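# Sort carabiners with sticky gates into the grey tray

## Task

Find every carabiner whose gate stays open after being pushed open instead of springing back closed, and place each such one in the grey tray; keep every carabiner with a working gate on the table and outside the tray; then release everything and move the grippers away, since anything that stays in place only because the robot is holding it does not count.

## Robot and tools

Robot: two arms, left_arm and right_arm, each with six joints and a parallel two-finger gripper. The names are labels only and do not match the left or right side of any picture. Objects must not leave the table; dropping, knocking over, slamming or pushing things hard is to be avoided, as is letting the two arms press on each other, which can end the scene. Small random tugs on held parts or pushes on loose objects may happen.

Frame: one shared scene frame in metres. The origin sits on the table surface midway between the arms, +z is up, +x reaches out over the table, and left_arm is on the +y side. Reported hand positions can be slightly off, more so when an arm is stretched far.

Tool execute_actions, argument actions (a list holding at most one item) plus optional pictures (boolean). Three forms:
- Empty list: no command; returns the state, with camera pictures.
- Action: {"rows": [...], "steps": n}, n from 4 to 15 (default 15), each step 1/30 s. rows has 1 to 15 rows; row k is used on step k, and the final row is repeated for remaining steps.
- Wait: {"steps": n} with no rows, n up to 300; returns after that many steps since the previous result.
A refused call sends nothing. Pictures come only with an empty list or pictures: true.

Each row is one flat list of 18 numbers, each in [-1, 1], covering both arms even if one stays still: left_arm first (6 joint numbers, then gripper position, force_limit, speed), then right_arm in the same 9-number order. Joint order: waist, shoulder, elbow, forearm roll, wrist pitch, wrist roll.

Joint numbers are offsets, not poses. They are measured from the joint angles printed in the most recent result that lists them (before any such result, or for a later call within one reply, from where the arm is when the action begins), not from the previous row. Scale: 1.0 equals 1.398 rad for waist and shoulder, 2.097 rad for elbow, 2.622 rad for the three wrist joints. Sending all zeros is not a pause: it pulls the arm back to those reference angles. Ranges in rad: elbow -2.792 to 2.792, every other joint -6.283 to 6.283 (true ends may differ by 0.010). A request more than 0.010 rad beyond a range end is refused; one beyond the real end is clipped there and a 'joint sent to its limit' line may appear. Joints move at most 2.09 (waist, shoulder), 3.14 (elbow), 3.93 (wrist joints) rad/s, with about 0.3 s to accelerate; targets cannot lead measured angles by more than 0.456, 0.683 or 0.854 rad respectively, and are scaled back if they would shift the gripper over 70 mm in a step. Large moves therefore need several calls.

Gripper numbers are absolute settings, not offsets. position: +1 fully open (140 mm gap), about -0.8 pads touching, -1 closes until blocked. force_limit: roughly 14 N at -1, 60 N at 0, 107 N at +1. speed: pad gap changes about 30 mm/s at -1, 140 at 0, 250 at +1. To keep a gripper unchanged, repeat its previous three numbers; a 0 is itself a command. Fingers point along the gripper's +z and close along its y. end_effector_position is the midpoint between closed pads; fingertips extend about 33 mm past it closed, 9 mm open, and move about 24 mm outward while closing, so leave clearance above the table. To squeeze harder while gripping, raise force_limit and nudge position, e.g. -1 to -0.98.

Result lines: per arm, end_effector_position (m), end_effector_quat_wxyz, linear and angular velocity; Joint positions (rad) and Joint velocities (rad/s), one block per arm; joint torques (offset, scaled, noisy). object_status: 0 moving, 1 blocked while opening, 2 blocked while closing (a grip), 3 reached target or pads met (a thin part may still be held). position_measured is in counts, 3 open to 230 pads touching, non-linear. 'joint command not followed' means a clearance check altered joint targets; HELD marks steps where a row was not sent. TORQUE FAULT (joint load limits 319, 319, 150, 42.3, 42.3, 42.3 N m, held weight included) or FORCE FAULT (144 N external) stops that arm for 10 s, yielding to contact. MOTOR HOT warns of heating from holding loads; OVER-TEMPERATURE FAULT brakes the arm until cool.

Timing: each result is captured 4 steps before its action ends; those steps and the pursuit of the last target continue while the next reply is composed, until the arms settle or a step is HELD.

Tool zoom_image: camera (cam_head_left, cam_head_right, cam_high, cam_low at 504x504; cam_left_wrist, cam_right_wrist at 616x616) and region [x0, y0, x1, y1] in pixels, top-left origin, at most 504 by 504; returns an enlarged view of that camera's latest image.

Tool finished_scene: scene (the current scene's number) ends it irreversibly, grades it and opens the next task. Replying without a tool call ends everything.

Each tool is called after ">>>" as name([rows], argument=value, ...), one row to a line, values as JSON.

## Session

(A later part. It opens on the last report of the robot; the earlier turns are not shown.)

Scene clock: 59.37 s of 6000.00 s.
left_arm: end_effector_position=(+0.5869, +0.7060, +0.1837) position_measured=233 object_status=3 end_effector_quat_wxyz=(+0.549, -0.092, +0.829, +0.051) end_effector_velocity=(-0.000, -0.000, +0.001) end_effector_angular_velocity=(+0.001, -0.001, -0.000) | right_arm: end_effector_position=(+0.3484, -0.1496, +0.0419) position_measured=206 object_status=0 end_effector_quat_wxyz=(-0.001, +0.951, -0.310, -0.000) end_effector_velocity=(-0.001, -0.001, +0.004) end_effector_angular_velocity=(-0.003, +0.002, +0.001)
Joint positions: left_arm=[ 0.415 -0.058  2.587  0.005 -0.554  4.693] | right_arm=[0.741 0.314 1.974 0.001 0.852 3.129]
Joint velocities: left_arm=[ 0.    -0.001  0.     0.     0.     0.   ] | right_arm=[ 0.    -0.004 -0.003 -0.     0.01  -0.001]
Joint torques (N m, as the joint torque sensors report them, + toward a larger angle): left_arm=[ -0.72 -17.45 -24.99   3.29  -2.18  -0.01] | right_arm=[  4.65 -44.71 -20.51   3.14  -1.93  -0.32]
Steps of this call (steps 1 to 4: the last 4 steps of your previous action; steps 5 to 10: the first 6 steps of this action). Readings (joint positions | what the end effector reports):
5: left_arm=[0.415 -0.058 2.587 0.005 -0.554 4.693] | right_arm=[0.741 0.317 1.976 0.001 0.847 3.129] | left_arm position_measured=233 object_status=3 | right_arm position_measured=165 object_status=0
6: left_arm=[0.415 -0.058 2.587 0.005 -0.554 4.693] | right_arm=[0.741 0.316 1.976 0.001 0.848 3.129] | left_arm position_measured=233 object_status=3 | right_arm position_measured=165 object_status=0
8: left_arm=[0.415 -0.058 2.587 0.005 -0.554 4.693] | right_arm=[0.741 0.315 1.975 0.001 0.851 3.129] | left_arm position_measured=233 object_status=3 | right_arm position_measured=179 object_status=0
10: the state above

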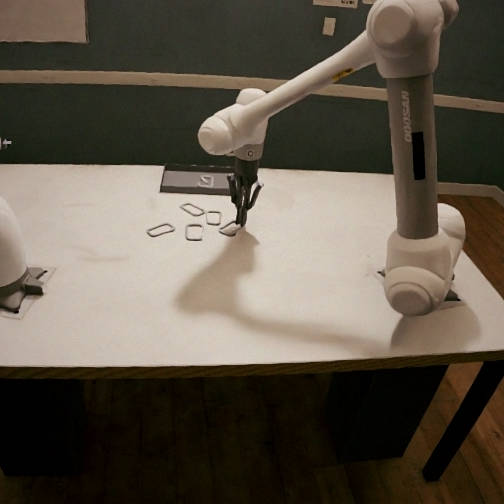

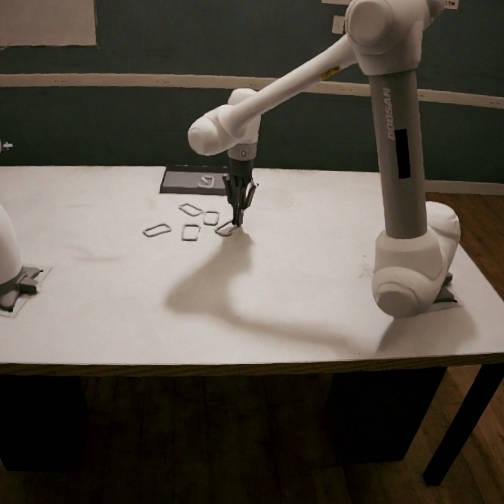

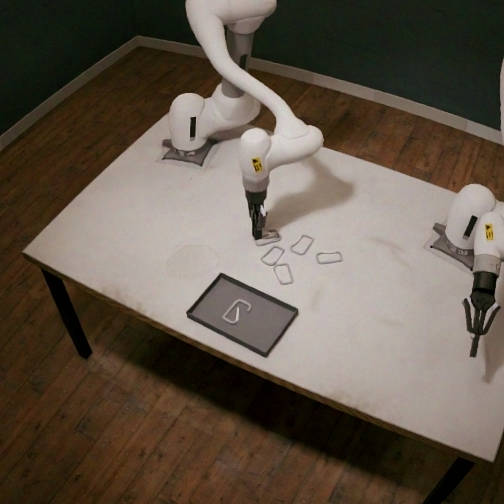

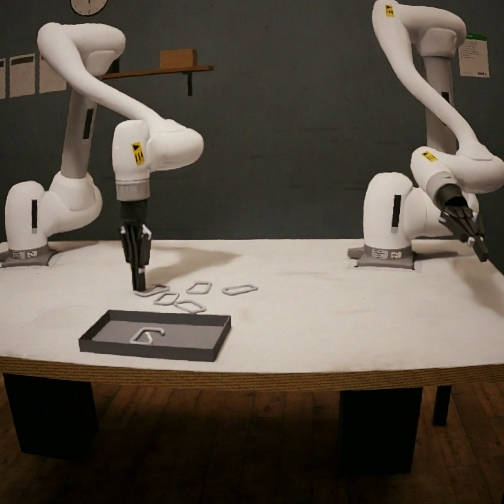

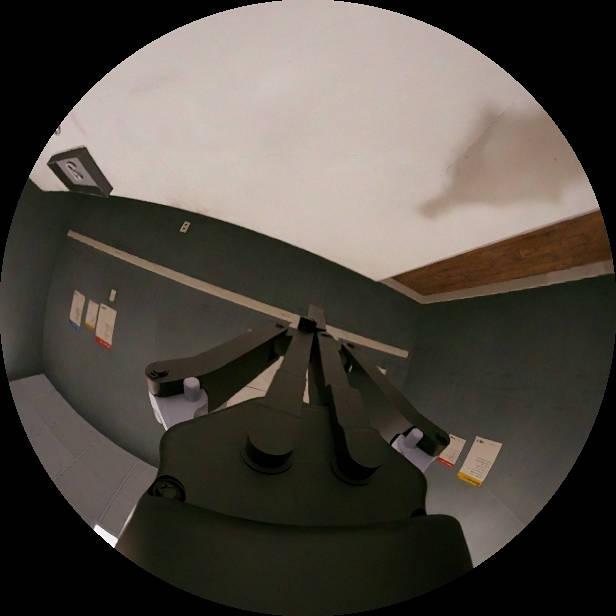

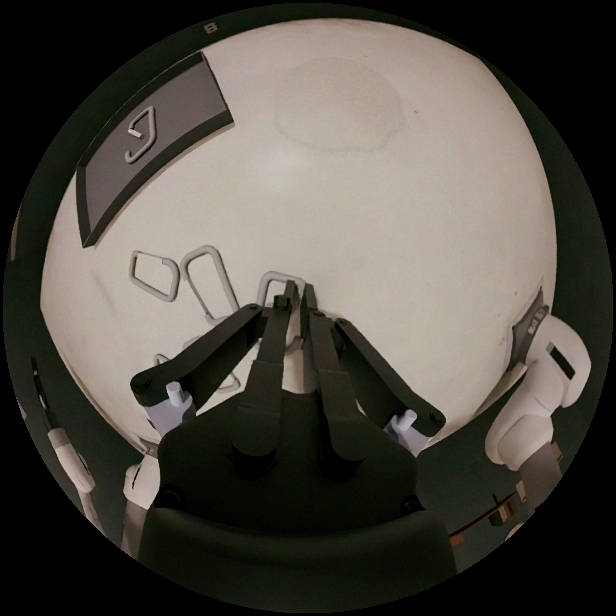

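>>> execute_actions([
  {"rows":[[0,0,0,0,0,0,-0.9,0,0,0,-0.003,-0.0015,0,0.003,0,-0.98,-0.3,0]],"steps":10},
], pictures=true)

>>> zoom_image(camera="cam_right_wrist", region=[200, 180, 420, 400])

>>> zoom_image(camera="cam_low", region=[90, 240, 230, 320])

Scene clock: 59.73 s of 6000.00 s.
left_arm: end_effector_position=(+0.5869, +0.7060, +0.1837) position_measured=233 object_status=3 end_effector_quat_wxyz=(+0.549, -0.092, +0.829, +0.051) end_effector_velocity=(-0.000, +0.001, -0.000) end_effector_angular_velocity=(-0.000, +0.000, +0.001) | right_arm: end_effector_position=(+0.3485, -0.1495, +0.0455) position_measured=232 object_status=3 end_effector_quat_wxyz=(-0.000, +0.951, -0.310, -0.000) end_effector_velocity=(-0.001, -0.001, +0.004) end_effector_angular_velocity=(-0.002, +0.002, +0.001)
Joint positions: left_arm=[ 0.415 -0.058  2.587  0.005 -0.554  4.693] | right_arm=[0.741 0.31  1.972 0.001 0.859 3.129]
Joint velocities: left_arm=[ 0.001  0.001 -0.    -0.001  0.    -0.   ] | right_arm=[-0.    -0.005 -0.003  0.     0.011 -0.001]
Joint torques (N m, as the joint torque sensors report them, + toward a larger angle): left_arm=[ -1.12 -17.82 -24.59   3.4   -2.16   0.07] | right_arm=[  3.72 -63.78 -29.79   3.24  -0.38  -0.52]
Steps of this call (steps 1 to 4: the last 4 steps of your previous action; step 5: the robot went on to your last target; steps 6 to 11: the first 6 steps of this action). Readings (joint positions | what the end effector reports):
6: left_arm=[0.415 -0.058 2.587 0.005 -0.554 4.693] | right_arm=[0.741 0.313 1.974 0.001 0.853 3.129] | left_arm position_measured=233 object_status=3 | right_arm position_measured=232 object_status=0
7: left_arm=[0.415 -0.058 2.587 0.005 -0.554 4.693] | right_arm=[0.741 0.313 1.973 0.001 0.855 3.129] | left_arm position_measured=233 object_status=3 | right_arm position_measured=232 object_status=0
9: left_arm=[0.415 -0.058 2.587 0.005 -0.554 4.693] | right_arm=[0.741 0.311 1.972 0.001 0.858 3.129] | left_arm position_measured=233 object_status=3 | right_arm position_measured=232 object_status=3
11: the state above

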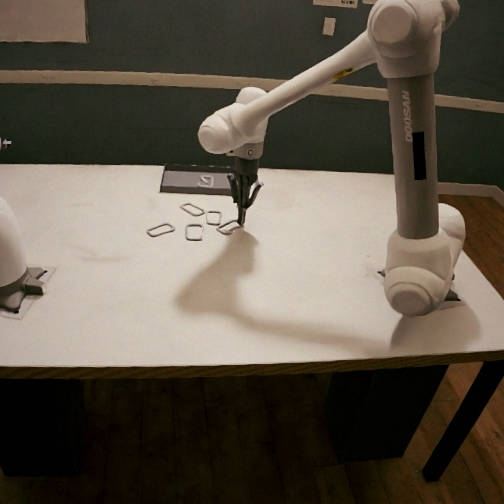

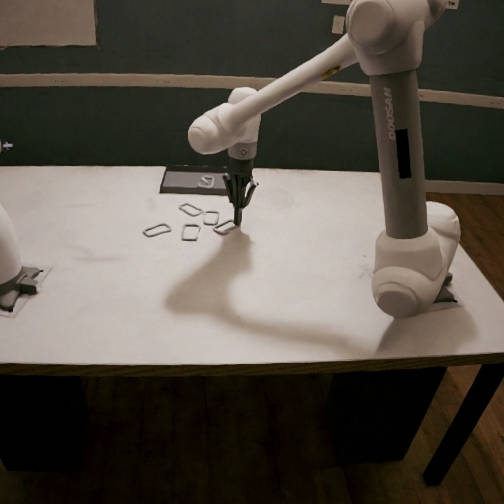

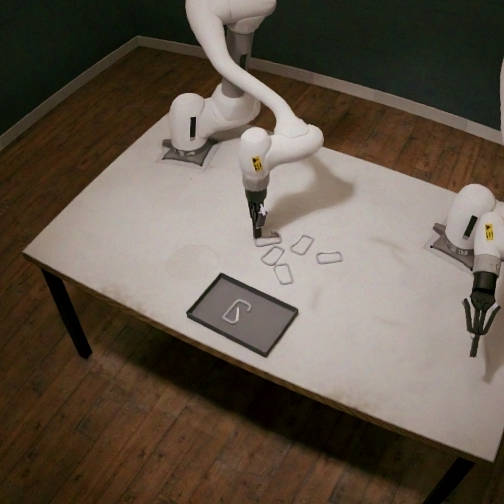

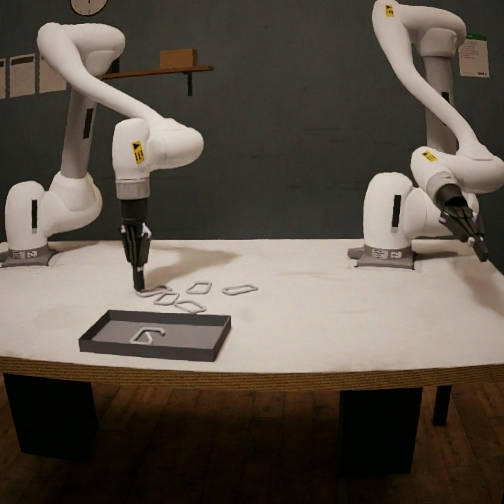

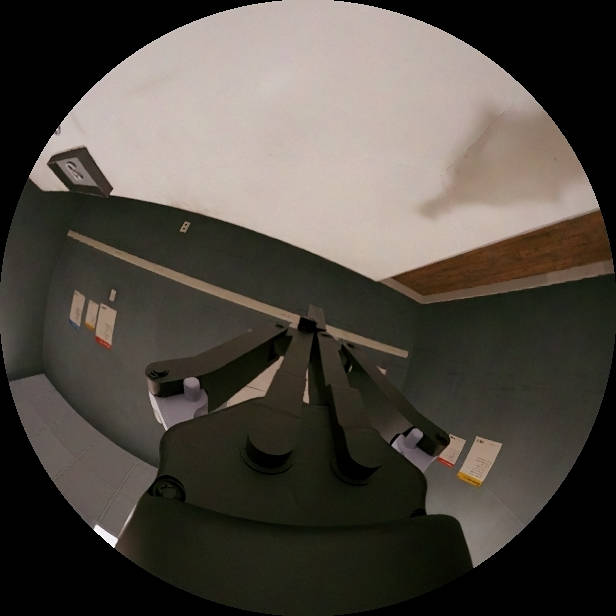

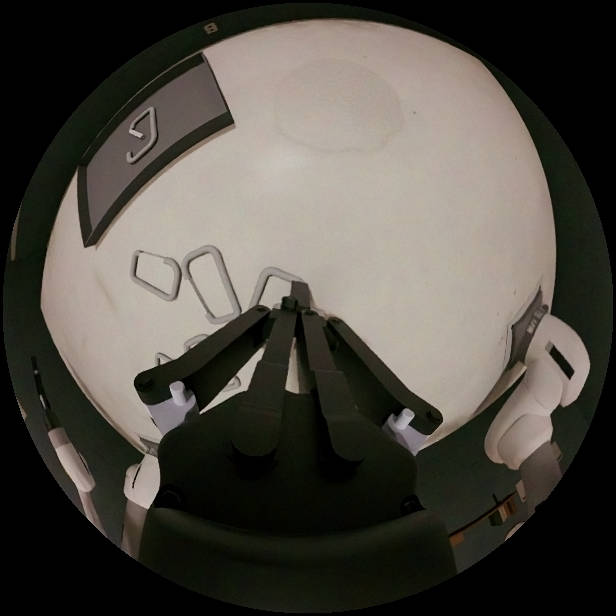

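Region (200, 180, 420, 400) of cam_right_wrist's 616x616 image, scaled by 2.291, with more detail than that image has.

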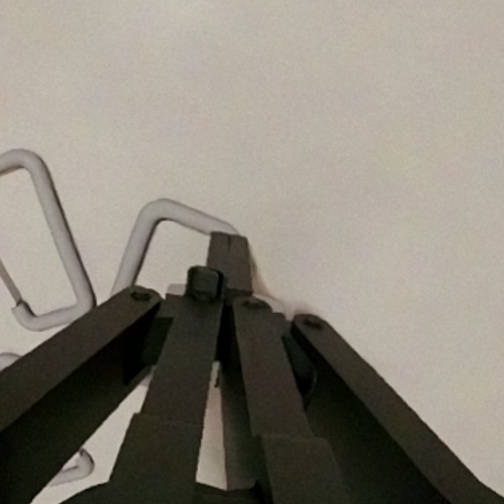

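Region (90, 240, 230, 320) of cam_low's 504x504 image, scaled by 3.600, with more detail than that image has; it fills the top 288 rows of this view, and the rest is white.

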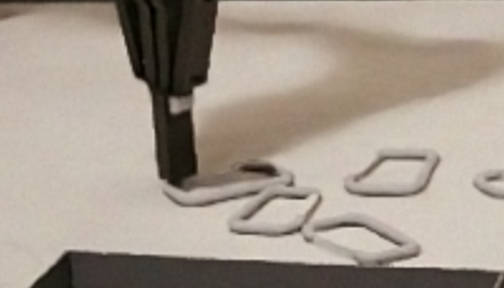

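>>> execute_actions(actions=[])

Scene clock: 61.63 s of 6000.00 s.
left_arm: end_effector_position=(+0.5869, +0.7060, +0.1837) position_measured=233 object_status=3 end_effector_quat_wxyz=(+0.549, -0.092, +0.829, +0.051) end_effector_velocity=(+0.000, -0.000, -0.001) end_effector_angular_velocity=(+0.003, +0.002, -0.002) | right_arm: end_effector_position=(+0.3485, -0.1496, +0.0458) position_measured=232 object_status=3 end_effector_quat_wxyz=(-0.000, +0.951, -0.310, -0.000) end_effector_velocity=(+0.000, -0.000, +0.000) end_effector_angular_velocity=(+0.000, -0.000, +0.000)
Joint positions: left_arm=[ 0.415 -0.058  2.587  0.005 -0.554  4.693] | right_arm=[0.741 0.31  1.971 0.001 0.86  3.129]
Joint velocities: left_arm=[ 0.     0.001 -0.     0.001  0.     0.003] | right_arm=[-0.    -0.001  0.    -0.     0.    -0.   ]
Joint torques (N m, as the joint torque sensors report them, + toward a larger angle): left_arm=[  0.07 -18.   -25.08   3.4   -2.1    0.09] | right_arm=[  3.27 -63.26 -29.62   3.31  -0.17  -0.32]
Kept back: nothing.
Steps of this call (steps 1 to 4: the last 4 steps of your previous action; steps 5 to 15: the robot went on to your last target; steps 16 to 57: nothing new was sent). Readings (joint positions | what the end effector reports):
1: left_arm=[0.415 -0.058 2.587 0.005 -0.554 4.693] | right_arm=[0.741 0.310 1.972 0.001 0.859 3.129] | left_arm position_measured=233 object_status=3 | right_arm position_measured=232 object_status=3
2: left_arm=[0.415 -0.058 2.587 0.005 -0.554 4.693] | right_arm=[0.741 0.310 1.971 0.001 0.859 3.129] | left_arm position_measured=233 object_status=3 | right_arm position_measured=232 object_status=3
4: left_arm=[0.415 -0.058 2.587 0.005 -0.554 4.693] | right_arm=[0.741 0.310 1.971 0.001 0.860 3.129] | left_arm position_measured=233 object_status=3 | right_arm position_measured=232 object_status=3
8: left_arm=[0.415 -0.058 2.587 0.005 -0.554 4.693] | right_arm=[0.741 0.310 1.971 0.001 0.860 3.129] | left_arm position_measured=233 object_status=3 | right_arm position_measured=232 object_status=3
57: the state above
All arms were judged still, so your last target was given up. Only a new action makes them travel on or press farther. Fingers that are still opening or closing keep moving.

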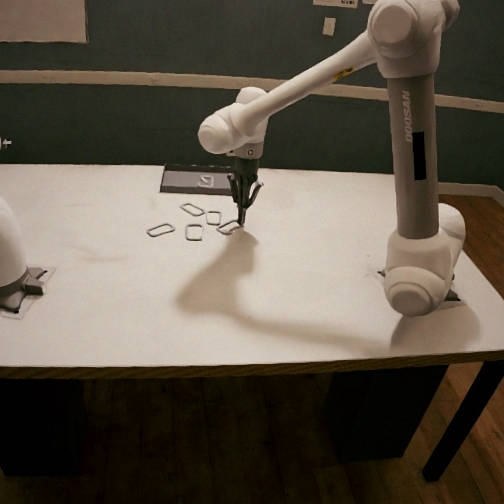

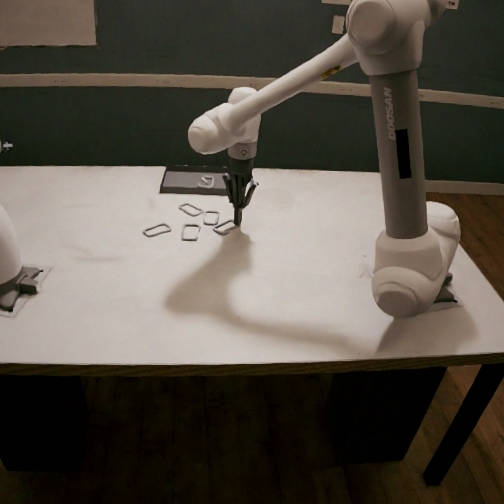

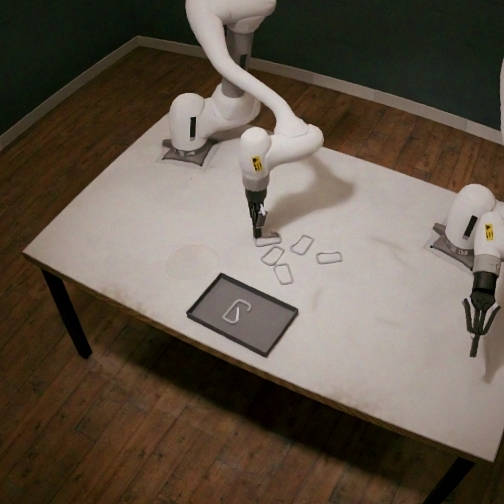

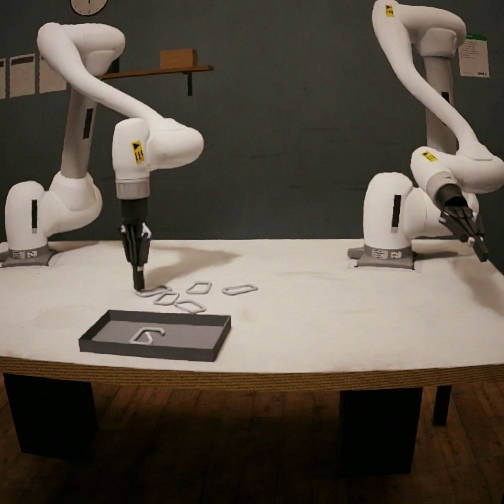

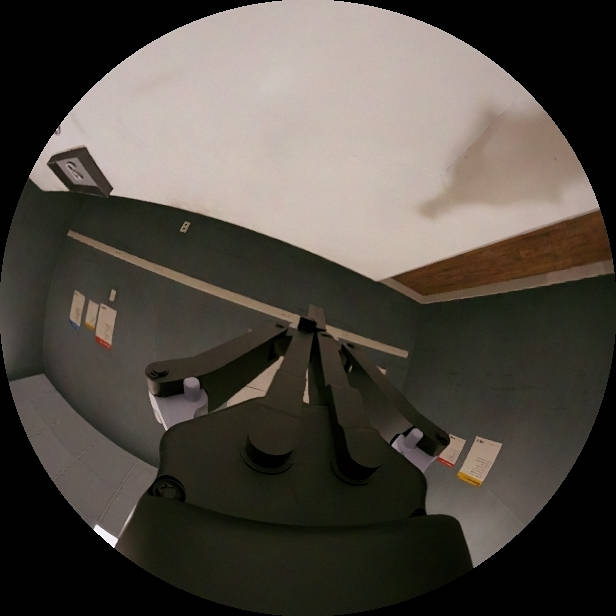

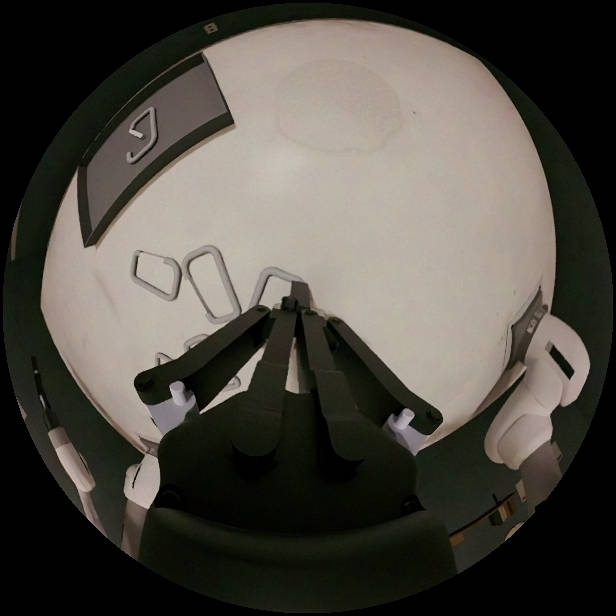

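>>> execute_actions([
  {"rows":[[0,0,0,0,0,0,-0.9,0,0,0,-0.0245,-0.0101,0,0.0211,0,-0.98,0,0],[0,0,0,0,0,0,-0.9,0,0,0,-0.0245,-0.0101,0,0.0211,0,-0.98,0,0],[0,0,0,0,0,0,-0.9,0,0,0,-0.0245,-0.0101,0,0.0211,0,-0.98,0,0],[0,0,0,0,0,0,-0.9,0,0,0,-0.0245,-0.0101,0,0.0211,0,-0.98,0,0],[0,0,0,0,0,0,-0.9,0,0,0,-0.0245,-0.0101,0,0.0211,0,-0.98,0,0],[0,0,0,0,0,0,-0.9,0,0,0,-0.0245,-0.0101,0,0.0211,0,-0.98,0,0],[0,0,0,0,0,0,-0.9,0,0,0,-0.0245,-0.0101,0,0.0211,0,0.0,0,0.5]],"steps":15},
])

>>> execute_actions([
  {"steps":8},
], pictures=true)

>>> zoom_image(camera="cam_right_wrist", region=[200,180,420,400])

Scene clock: 62.23 s of 6000.00 s.
left_arm: end_effector_position=(+0.5869, +0.7060, +0.1837) position_measured=233 object_status=3 end_effector_quat_wxyz=(+0.549, -0.092, +0.829, +0.051) end_effector_velocity=(+0.000, -0.001, +0.001) end_effector_angular_velocity=(+0.001, -0.001, -0.002) | right_arm: end_effector_position=(+0.3480, -0.1502, +0.0757) position_measured=198 object_status=0 end_effector_quat_wxyz=(-0.000, +0.951, -0.310, -0.000) end_effector_velocity=(+0.000, -0.000, +0.005) end_effector_angular_velocity=(+0.001, -0.001, -0.000)
Joint positions: left_arm=[ 0.415 -0.058  2.587  0.005 -0.554  4.693] | right_arm=[0.741 0.276 1.95  0.001 0.915 3.129]
Joint velocities: left_arm=[-0.002 -0.001 -0.    -0.001  0.     0.001] | right_arm=[-0.    -0.005 -0.003 -0.     0.008  0.   ]
Joint torques (N m, as the joint torque sensors report them, + toward a larger angle): left_arm=[ -0.36 -17.33 -24.88   3.39  -2.14   0.04] | right_arm=[  4.67 -62.76 -31.25   3.76   0.    -0.32]
Steps of this call (steps 1 to 7: nothing new was sent; steps 8 to 18: the first 11 steps of this action). Readings (joint positions | what the end effector reports):
8: left_arm=[0.415 -0.058 2.587 0.005 -0.554 4.693] | right_arm=[0.741 0.310 1.971 0.001 0.860 3.129] | left_arm position_measured=233 object_status=3 | right_arm position_measured=232 object_status=3
9: left_arm=[0.415 -0.058 2.587 0.005 -0.554 4.693] | right_arm=[0.741 0.307 1.969 0.001 0.866 3.129] | left_arm position_measured=233 object_status=3 | right_arm position_measured=233 object_status=3
11: left_arm=[0.415 -0.058 2.587 0.005 -0.554 4.693] | right_arm=[0.741 0.289 1.958 0.001 0.894 3.129] | left_arm position_measured=233 object_status=3 | right_arm position_measured=233 object_status=3
15: left_arm=[0.415 -0.058 2.587 0.005 -0.554 4.693] | right_arm=[0.741 0.277 1.951 0.001 0.913 3.129] | left_arm position_measured=233 object_status=3 | right_arm position_measured=233 object_status=0
18: the state above

Scene clock: 62.50 s of 6000.00 s.
left_arm: end_effector_position=(+0.5869, +0.7060, +0.1837) position_measured=233 object_status=3 end_effector_quat_wxyz=(+0.549, -0.092, +0.829, +0.051) end_effector_velocity=(+0.000, -0.000, -0.001) end_effector_angular_velocity=(-0.002, +0.002, +0.001) | right_arm: end_effector_position=(+0.3480, -0.1501, +0.0760) position_measured=129 object_status=0 end_effector_quat_wxyz=(-0.000, +0.951, -0.310, -0.000) end_effector_velocity=(-0.000, -0.000, -0.000) end_effector_angular_velocity=(-0.001, +0.001, -0.001)
Joint positions: left_arm=[ 0.415 -0.058  2.587  0.005 -0.554  4.693] | right_arm=[0.741 0.276 1.95  0.001 0.915 3.129]
Joint velocities: left_arm=[ 0.     0.002  0.     0.     0.    -0.002] | right_arm=[-0.     0.001  0.     0.     0.     0.001]
Joint torques (N m, as the joint torque sensors report them, + toward a larger angle): left_arm=[  0.61 -17.56 -25.05   3.31  -2.16   0.03] | right_arm=[  3.05 -62.14 -32.1    3.7   -0.21  -0.46]
Kept back: nothing.
Steps of this call (steps 1 to 4: the last 4 steps of your previous action; steps 5 to 8: the robot went on to your last target). Readings (joint positions | what the end effector reports):
1: left_arm=[0.415 -0.058 2.587 0.005 -0.554 4.693] | right_arm=[0.741 0.276 1.950 0.001 0.915 3.129] | left_arm position_measured=233 object_status=3 | right_arm position_measured=187 object_status=0
2: left_arm=[0.415 -0.058 2.587 0.005 -0.554 4.693] | right_arm=[0.741 0.276 1.950 0.001 0.915 3.129] | left_arm position_measured=233 object_status=3 | right_arm position_measured=177 object_status=0
4: left_arm=[0.415 -0.058 2.587 0.005 -0.554 4.693] | right_arm=[0.741 0.276 1.950 0.001 0.915 3.129] | left_arm position_measured=233 object_status=3 | right_arm position_measured=156 object_status=0
8: the state above

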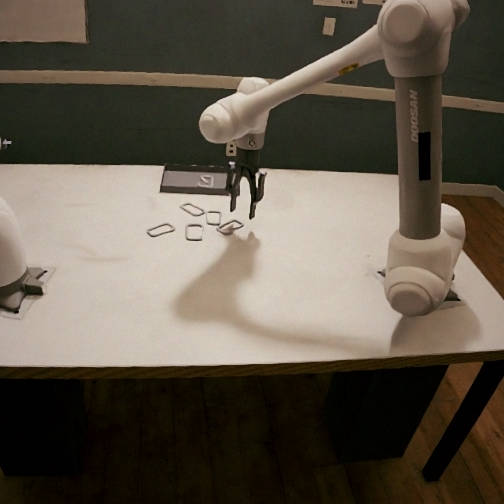

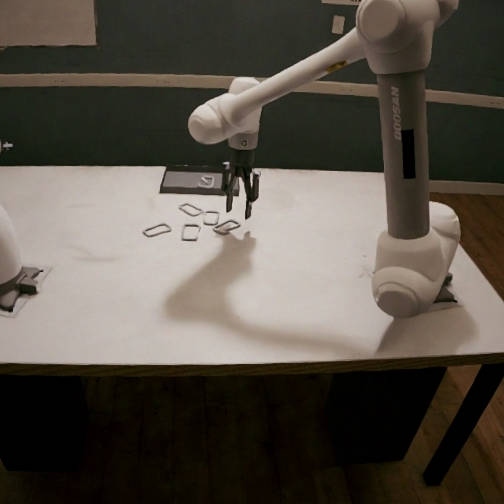

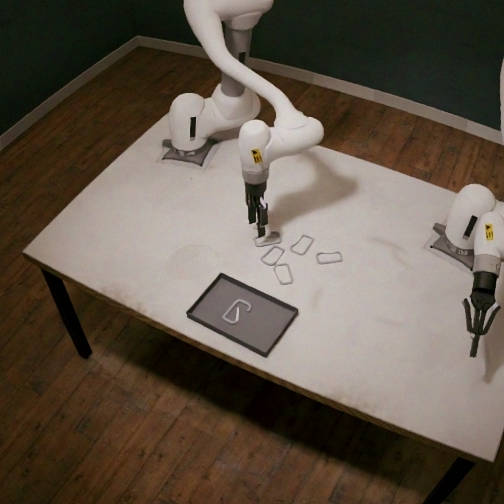

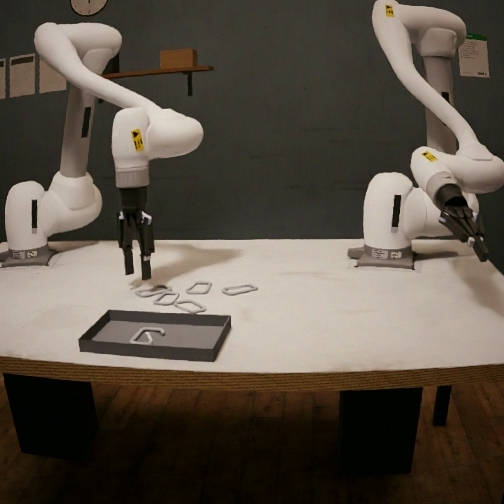

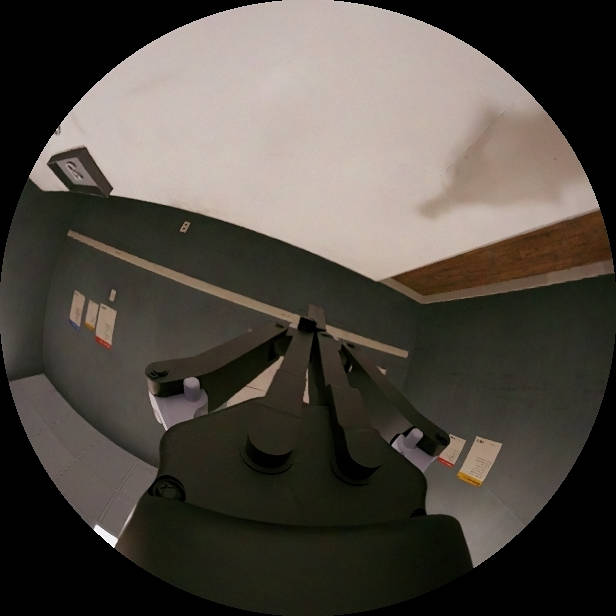

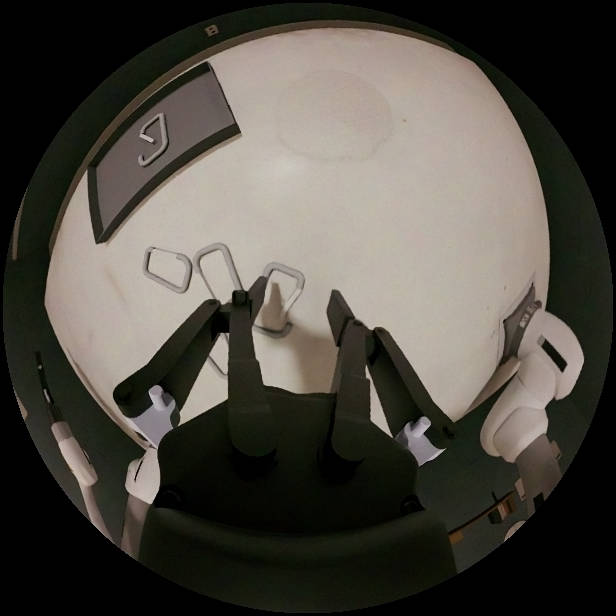

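Region (200, 180, 420, 400) of cam_right_wrist's 616x616 image, scaled by 2.291, with more detail than that image has.

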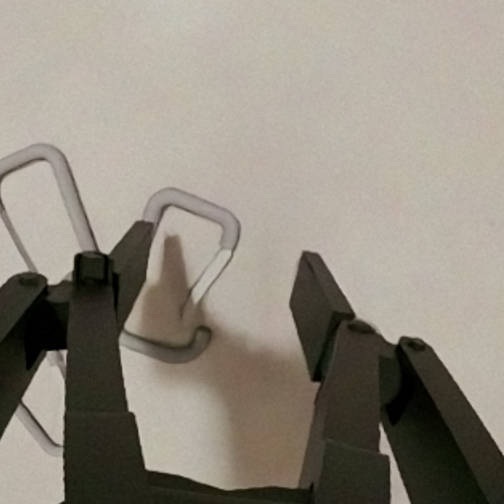

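>>> execute_actions([
  {"rows":[[0,0,0,0,0,0,-0.9,0,0,-0.0026,0.0155,-0.0144,0,0.0032,0.029,-0.12,0,0.5],[0,0,0,0,0,0,-0.9,0,0,-0.0026,0.0155,-0.0144,0,0.0032,0.029,-0.12,0,0.5],[0,0,0,0,0,0,-0.9,0,0,-0.0026,0.0155,-0.0144,0,0.0032,0.029,-0.12,0,0.5],[0,0,0,0,0,0,-0.9,0,0,-0.0026,0.0155,-0.0144,0,0.0032,0.029,-0.12,0,0.5],[0,0,0,0,0,0,-0.9,0,0,-0.0026,0.0155,-0.0144,0,0.0032,0.029,-0.12,0,0.5],[0,0,0,0,0,0,-0.9,0,0,-0.0026,0.0155,-0.0144,0,0.0032,0.029,-0.12,0,0.5],[0,0,0,0,0,0,-0.9,0,0,-0.0026,0.0442,-0.0022,0,-0.0218,0.029,-0.12,0,0.5]],"steps":15},
], pictures=true)

>>> zoom_image(camera="cam_right_wrist", region=[200,180,420,400])

Scene clock: 63.53 s of 6000.00 s.
left_arm: end_effector_position=(+0.5869, +0.7060, +0.1837) position_measured=233 object_status=3 end_effector_quat_wxyz=(+0.549, -0.092, +0.829, +0.051) end_effector_velocity=(-0.000, +0.000, -0.001) end_effector_angular_velocity=(-0.003, +0.001, +0.001) | right_arm: end_effector_position=(+0.3594, -0.1387, +0.0475) position_measured=144 object_status=0 end_effector_quat_wxyz=(+0.000, +0.938, -0.347, -0.000) end_effector_velocity=(+0.003, +0.003, -0.157) end_effector_angular_velocity=(-0.002, +0.002, -0.019)
Joint positions: left_arm=[ 0.415 -0.058  2.587  0.005 -0.554  4.693] | right_arm=[0.737 0.329 1.94  0.001 0.873 3.204]
Joint velocities: left_arm=[ 0.     0.001  0.    -0.     0.    -0.002] | right_arm=[-0.001  0.181  0.1   -0.    -0.278  0.018]
Joint torques (N m, as the joint torque sensors report them, + toward a larger angle): left_arm=[  0.07 -18.02 -25.07   3.34  -2.11   0.02] | right_arm=[  4.86 -91.2  -40.05   4.56  -0.03   0.01]
Steps of this call (steps 1 to 15: the robot went on to your last target; steps 16 to 20: nothing new was sent; steps 21 to 31: the first 11 steps of this action). Readings (joint positions | what the end effector reports):
21: left_arm=[0.415 -0.058 2.587 0.005 -0.554 4.693] | right_arm=[0.741 0.276 1.950 0.001 0.915 3.129] | left_arm position_measured=233 object_status=3 | right_arm position_measured=129 object_status=0
22: left_arm=[0.415 -0.058 2.587 0.005 -0.554 4.693] | right_arm=[0.740 0.277 1.948 0.001 0.916 3.135] | left_arm position_measured=233 object_status=3 | right_arm position_measured=132 object_status=0
24: left_arm=[0.415 -0.058 2.587 0.005 -0.554 4.693] | right_arm=[0.738 0.288 1.932 0.001 0.920 3.174] | left_arm position_measured=233 object_status=3 | right_arm position_measured=144 object_status=0
28: left_arm=[0.415 -0.058 2.587 0.005 -0.554 4.693] | right_arm=[0.737 0.300 1.923 0.001 0.918 3.201] | left_arm position_measured=233 object_status=3 | right_arm position_measured=144 object_status=0
31: the state above

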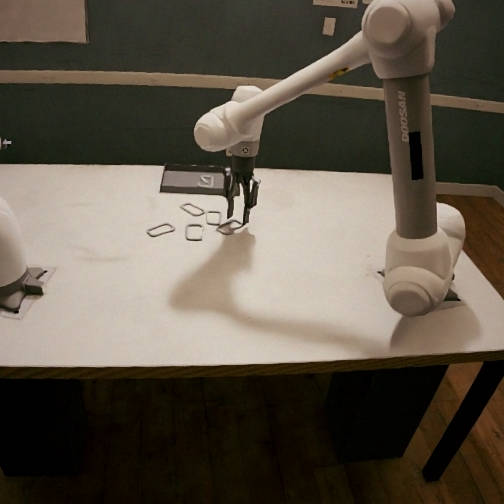

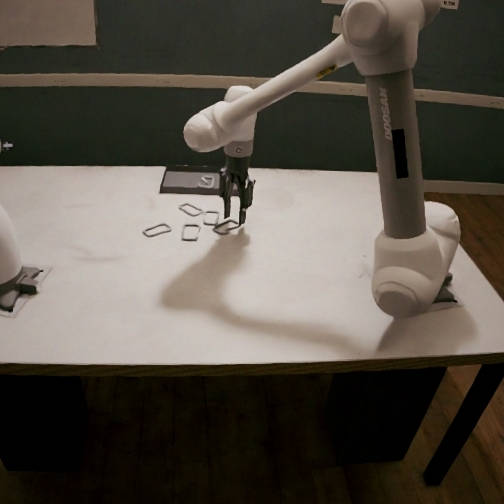

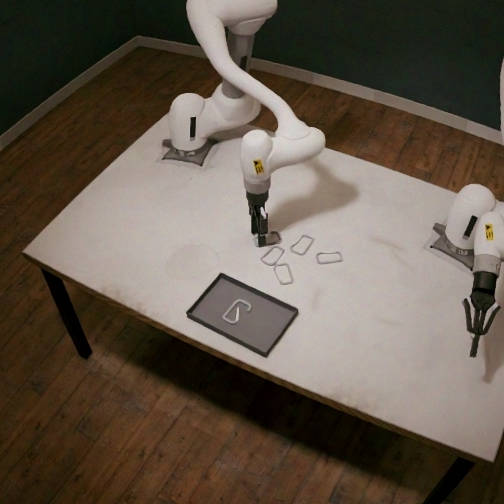

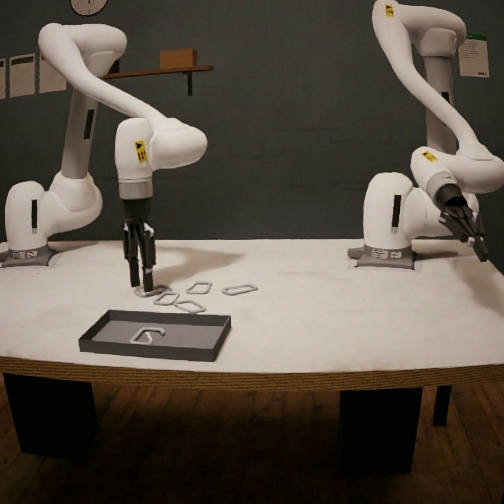

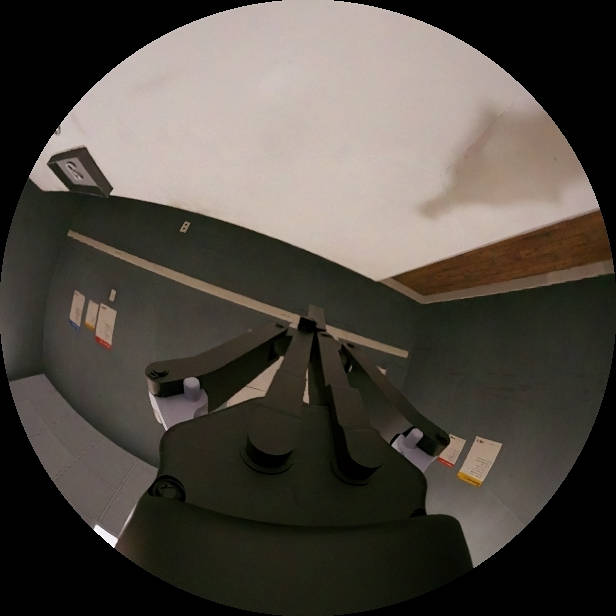

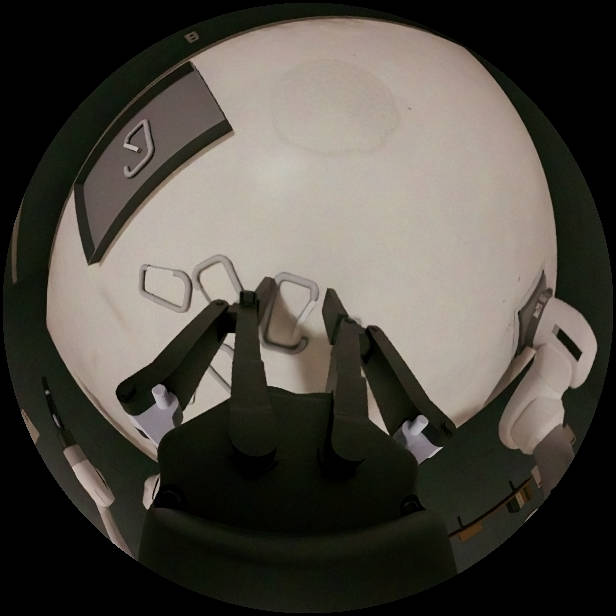

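Region (200, 180, 420, 400) of cam_right_wrist's 616x616 image, scaled by 2.291, with more detail than that image has.

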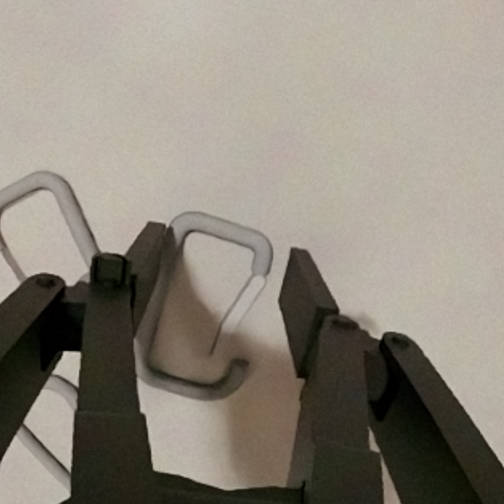

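>>> execute_actions(actions=[], pictures=true)

>>> zoom_image(camera="cam_right_wrist", region=[200,180,420,400])

Scene clock: 63.67 s of 6000.00 s.
left_arm: end_effector_position=(+0.5869, +0.7060, +0.1837) position_measured=233 object_status=3 end_effector_quat_wxyz=(+0.549, -0.092, +0.829, +0.051) end_effector_velocity=(-0.000, +0.000, +0.001) end_effector_angular_velocity=(-0.000, -0.001, +0.000) | right_arm: end_effector_position=(+0.3597, -0.1383, +0.0406) position_measured=144 object_status=3 end_effector_quat_wxyz=(-0.000, +0.938, -0.347, -0.000) end_effector_velocity=(+0.000, +0.000, -0.013) end_effector_angular_velocity=(+0.001, -0.001, -0.002)
Joint positions: left_arm=[ 0.415 -0.058  2.587  0.005 -0.554  4.693] | right_arm=[0.737 0.336 1.945 0.001 0.86  3.205]
Joint velocities: left_arm=[ 0.001 -0.001 -0.     0.001 -0.    -0.001] | right_arm=[ 0.     0.014  0.009 -0.    -0.024  0.002]
Joint torques (N m, as the joint torque sensors report them, + toward a larger angle): left_arm=[ -0.24 -17.56 -24.81   3.37  -2.13   0.06] | right_arm=[  4.03 -70.51 -30.42   3.31   0.02  -0.36]
Kept back: nothing.
Steps of this call (steps 1 to 4: the last 4 steps of your previous action). Readings (joint positions | what the end effector reports):
1: left_arm=[0.415 -0.058 2.587 0.005 -0.554 4.693] | right_arm=[0.737 0.333 1.943 0.001 0.866 3.205] | left_arm position_measured=233 object_status=3 | right_arm position_measured=144 object_status=0
2: left_arm=[0.415 -0.058 2.587 0.005 -0.554 4.693] | right_arm=[0.737 0.335 1.944 0.001 0.862 3.205] | left_arm position_measured=233 object_status=3 | right_arm position_measured=144 object_status=0
4: the state above

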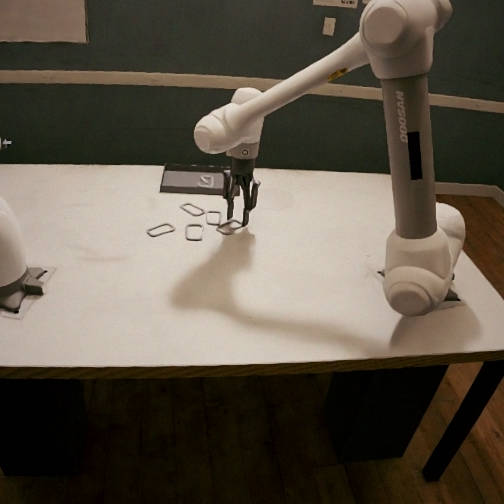

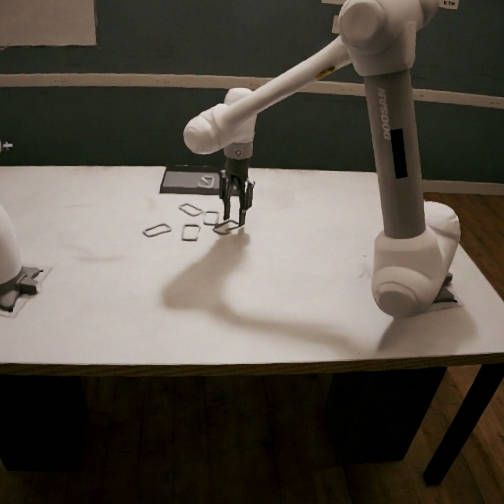

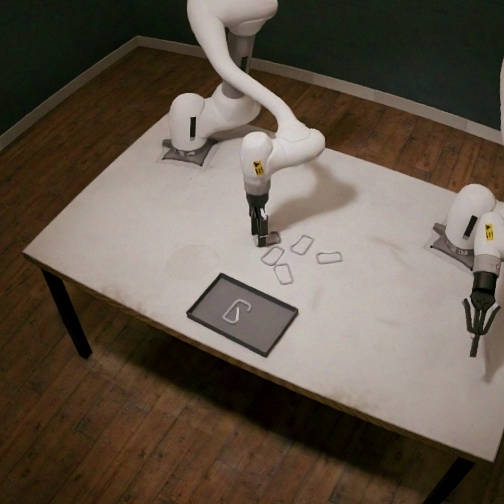

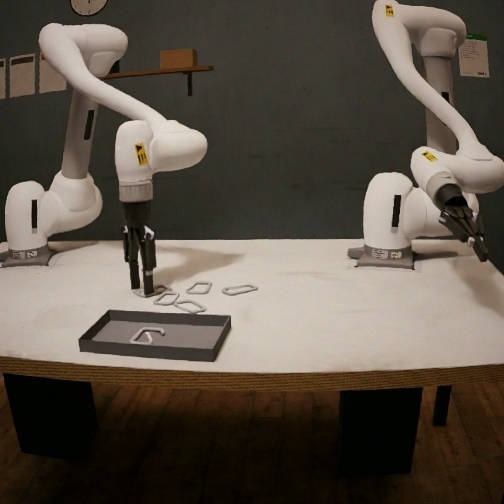

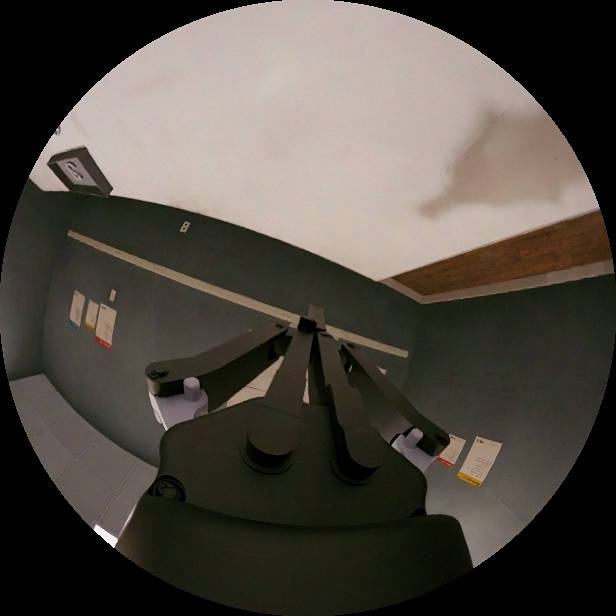

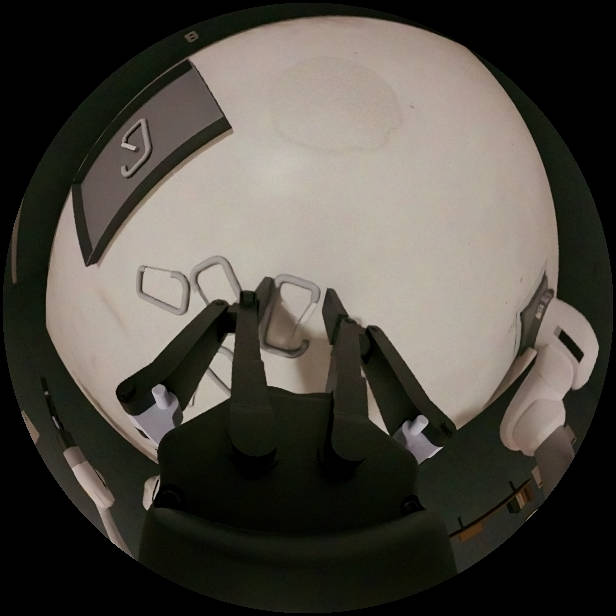

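Region (200, 180, 420, 400) of cam_right_wrist's 616x616 image, scaled by 2.291, with more detail than that image has.

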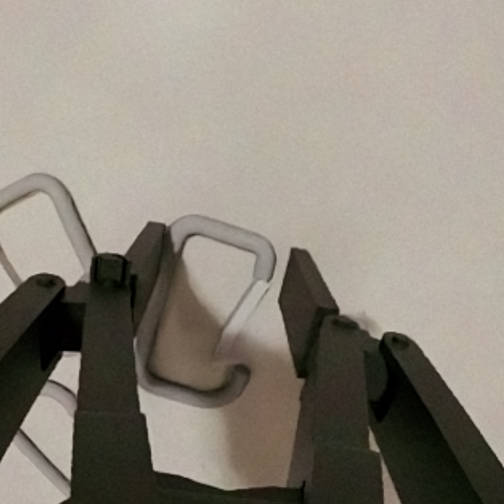

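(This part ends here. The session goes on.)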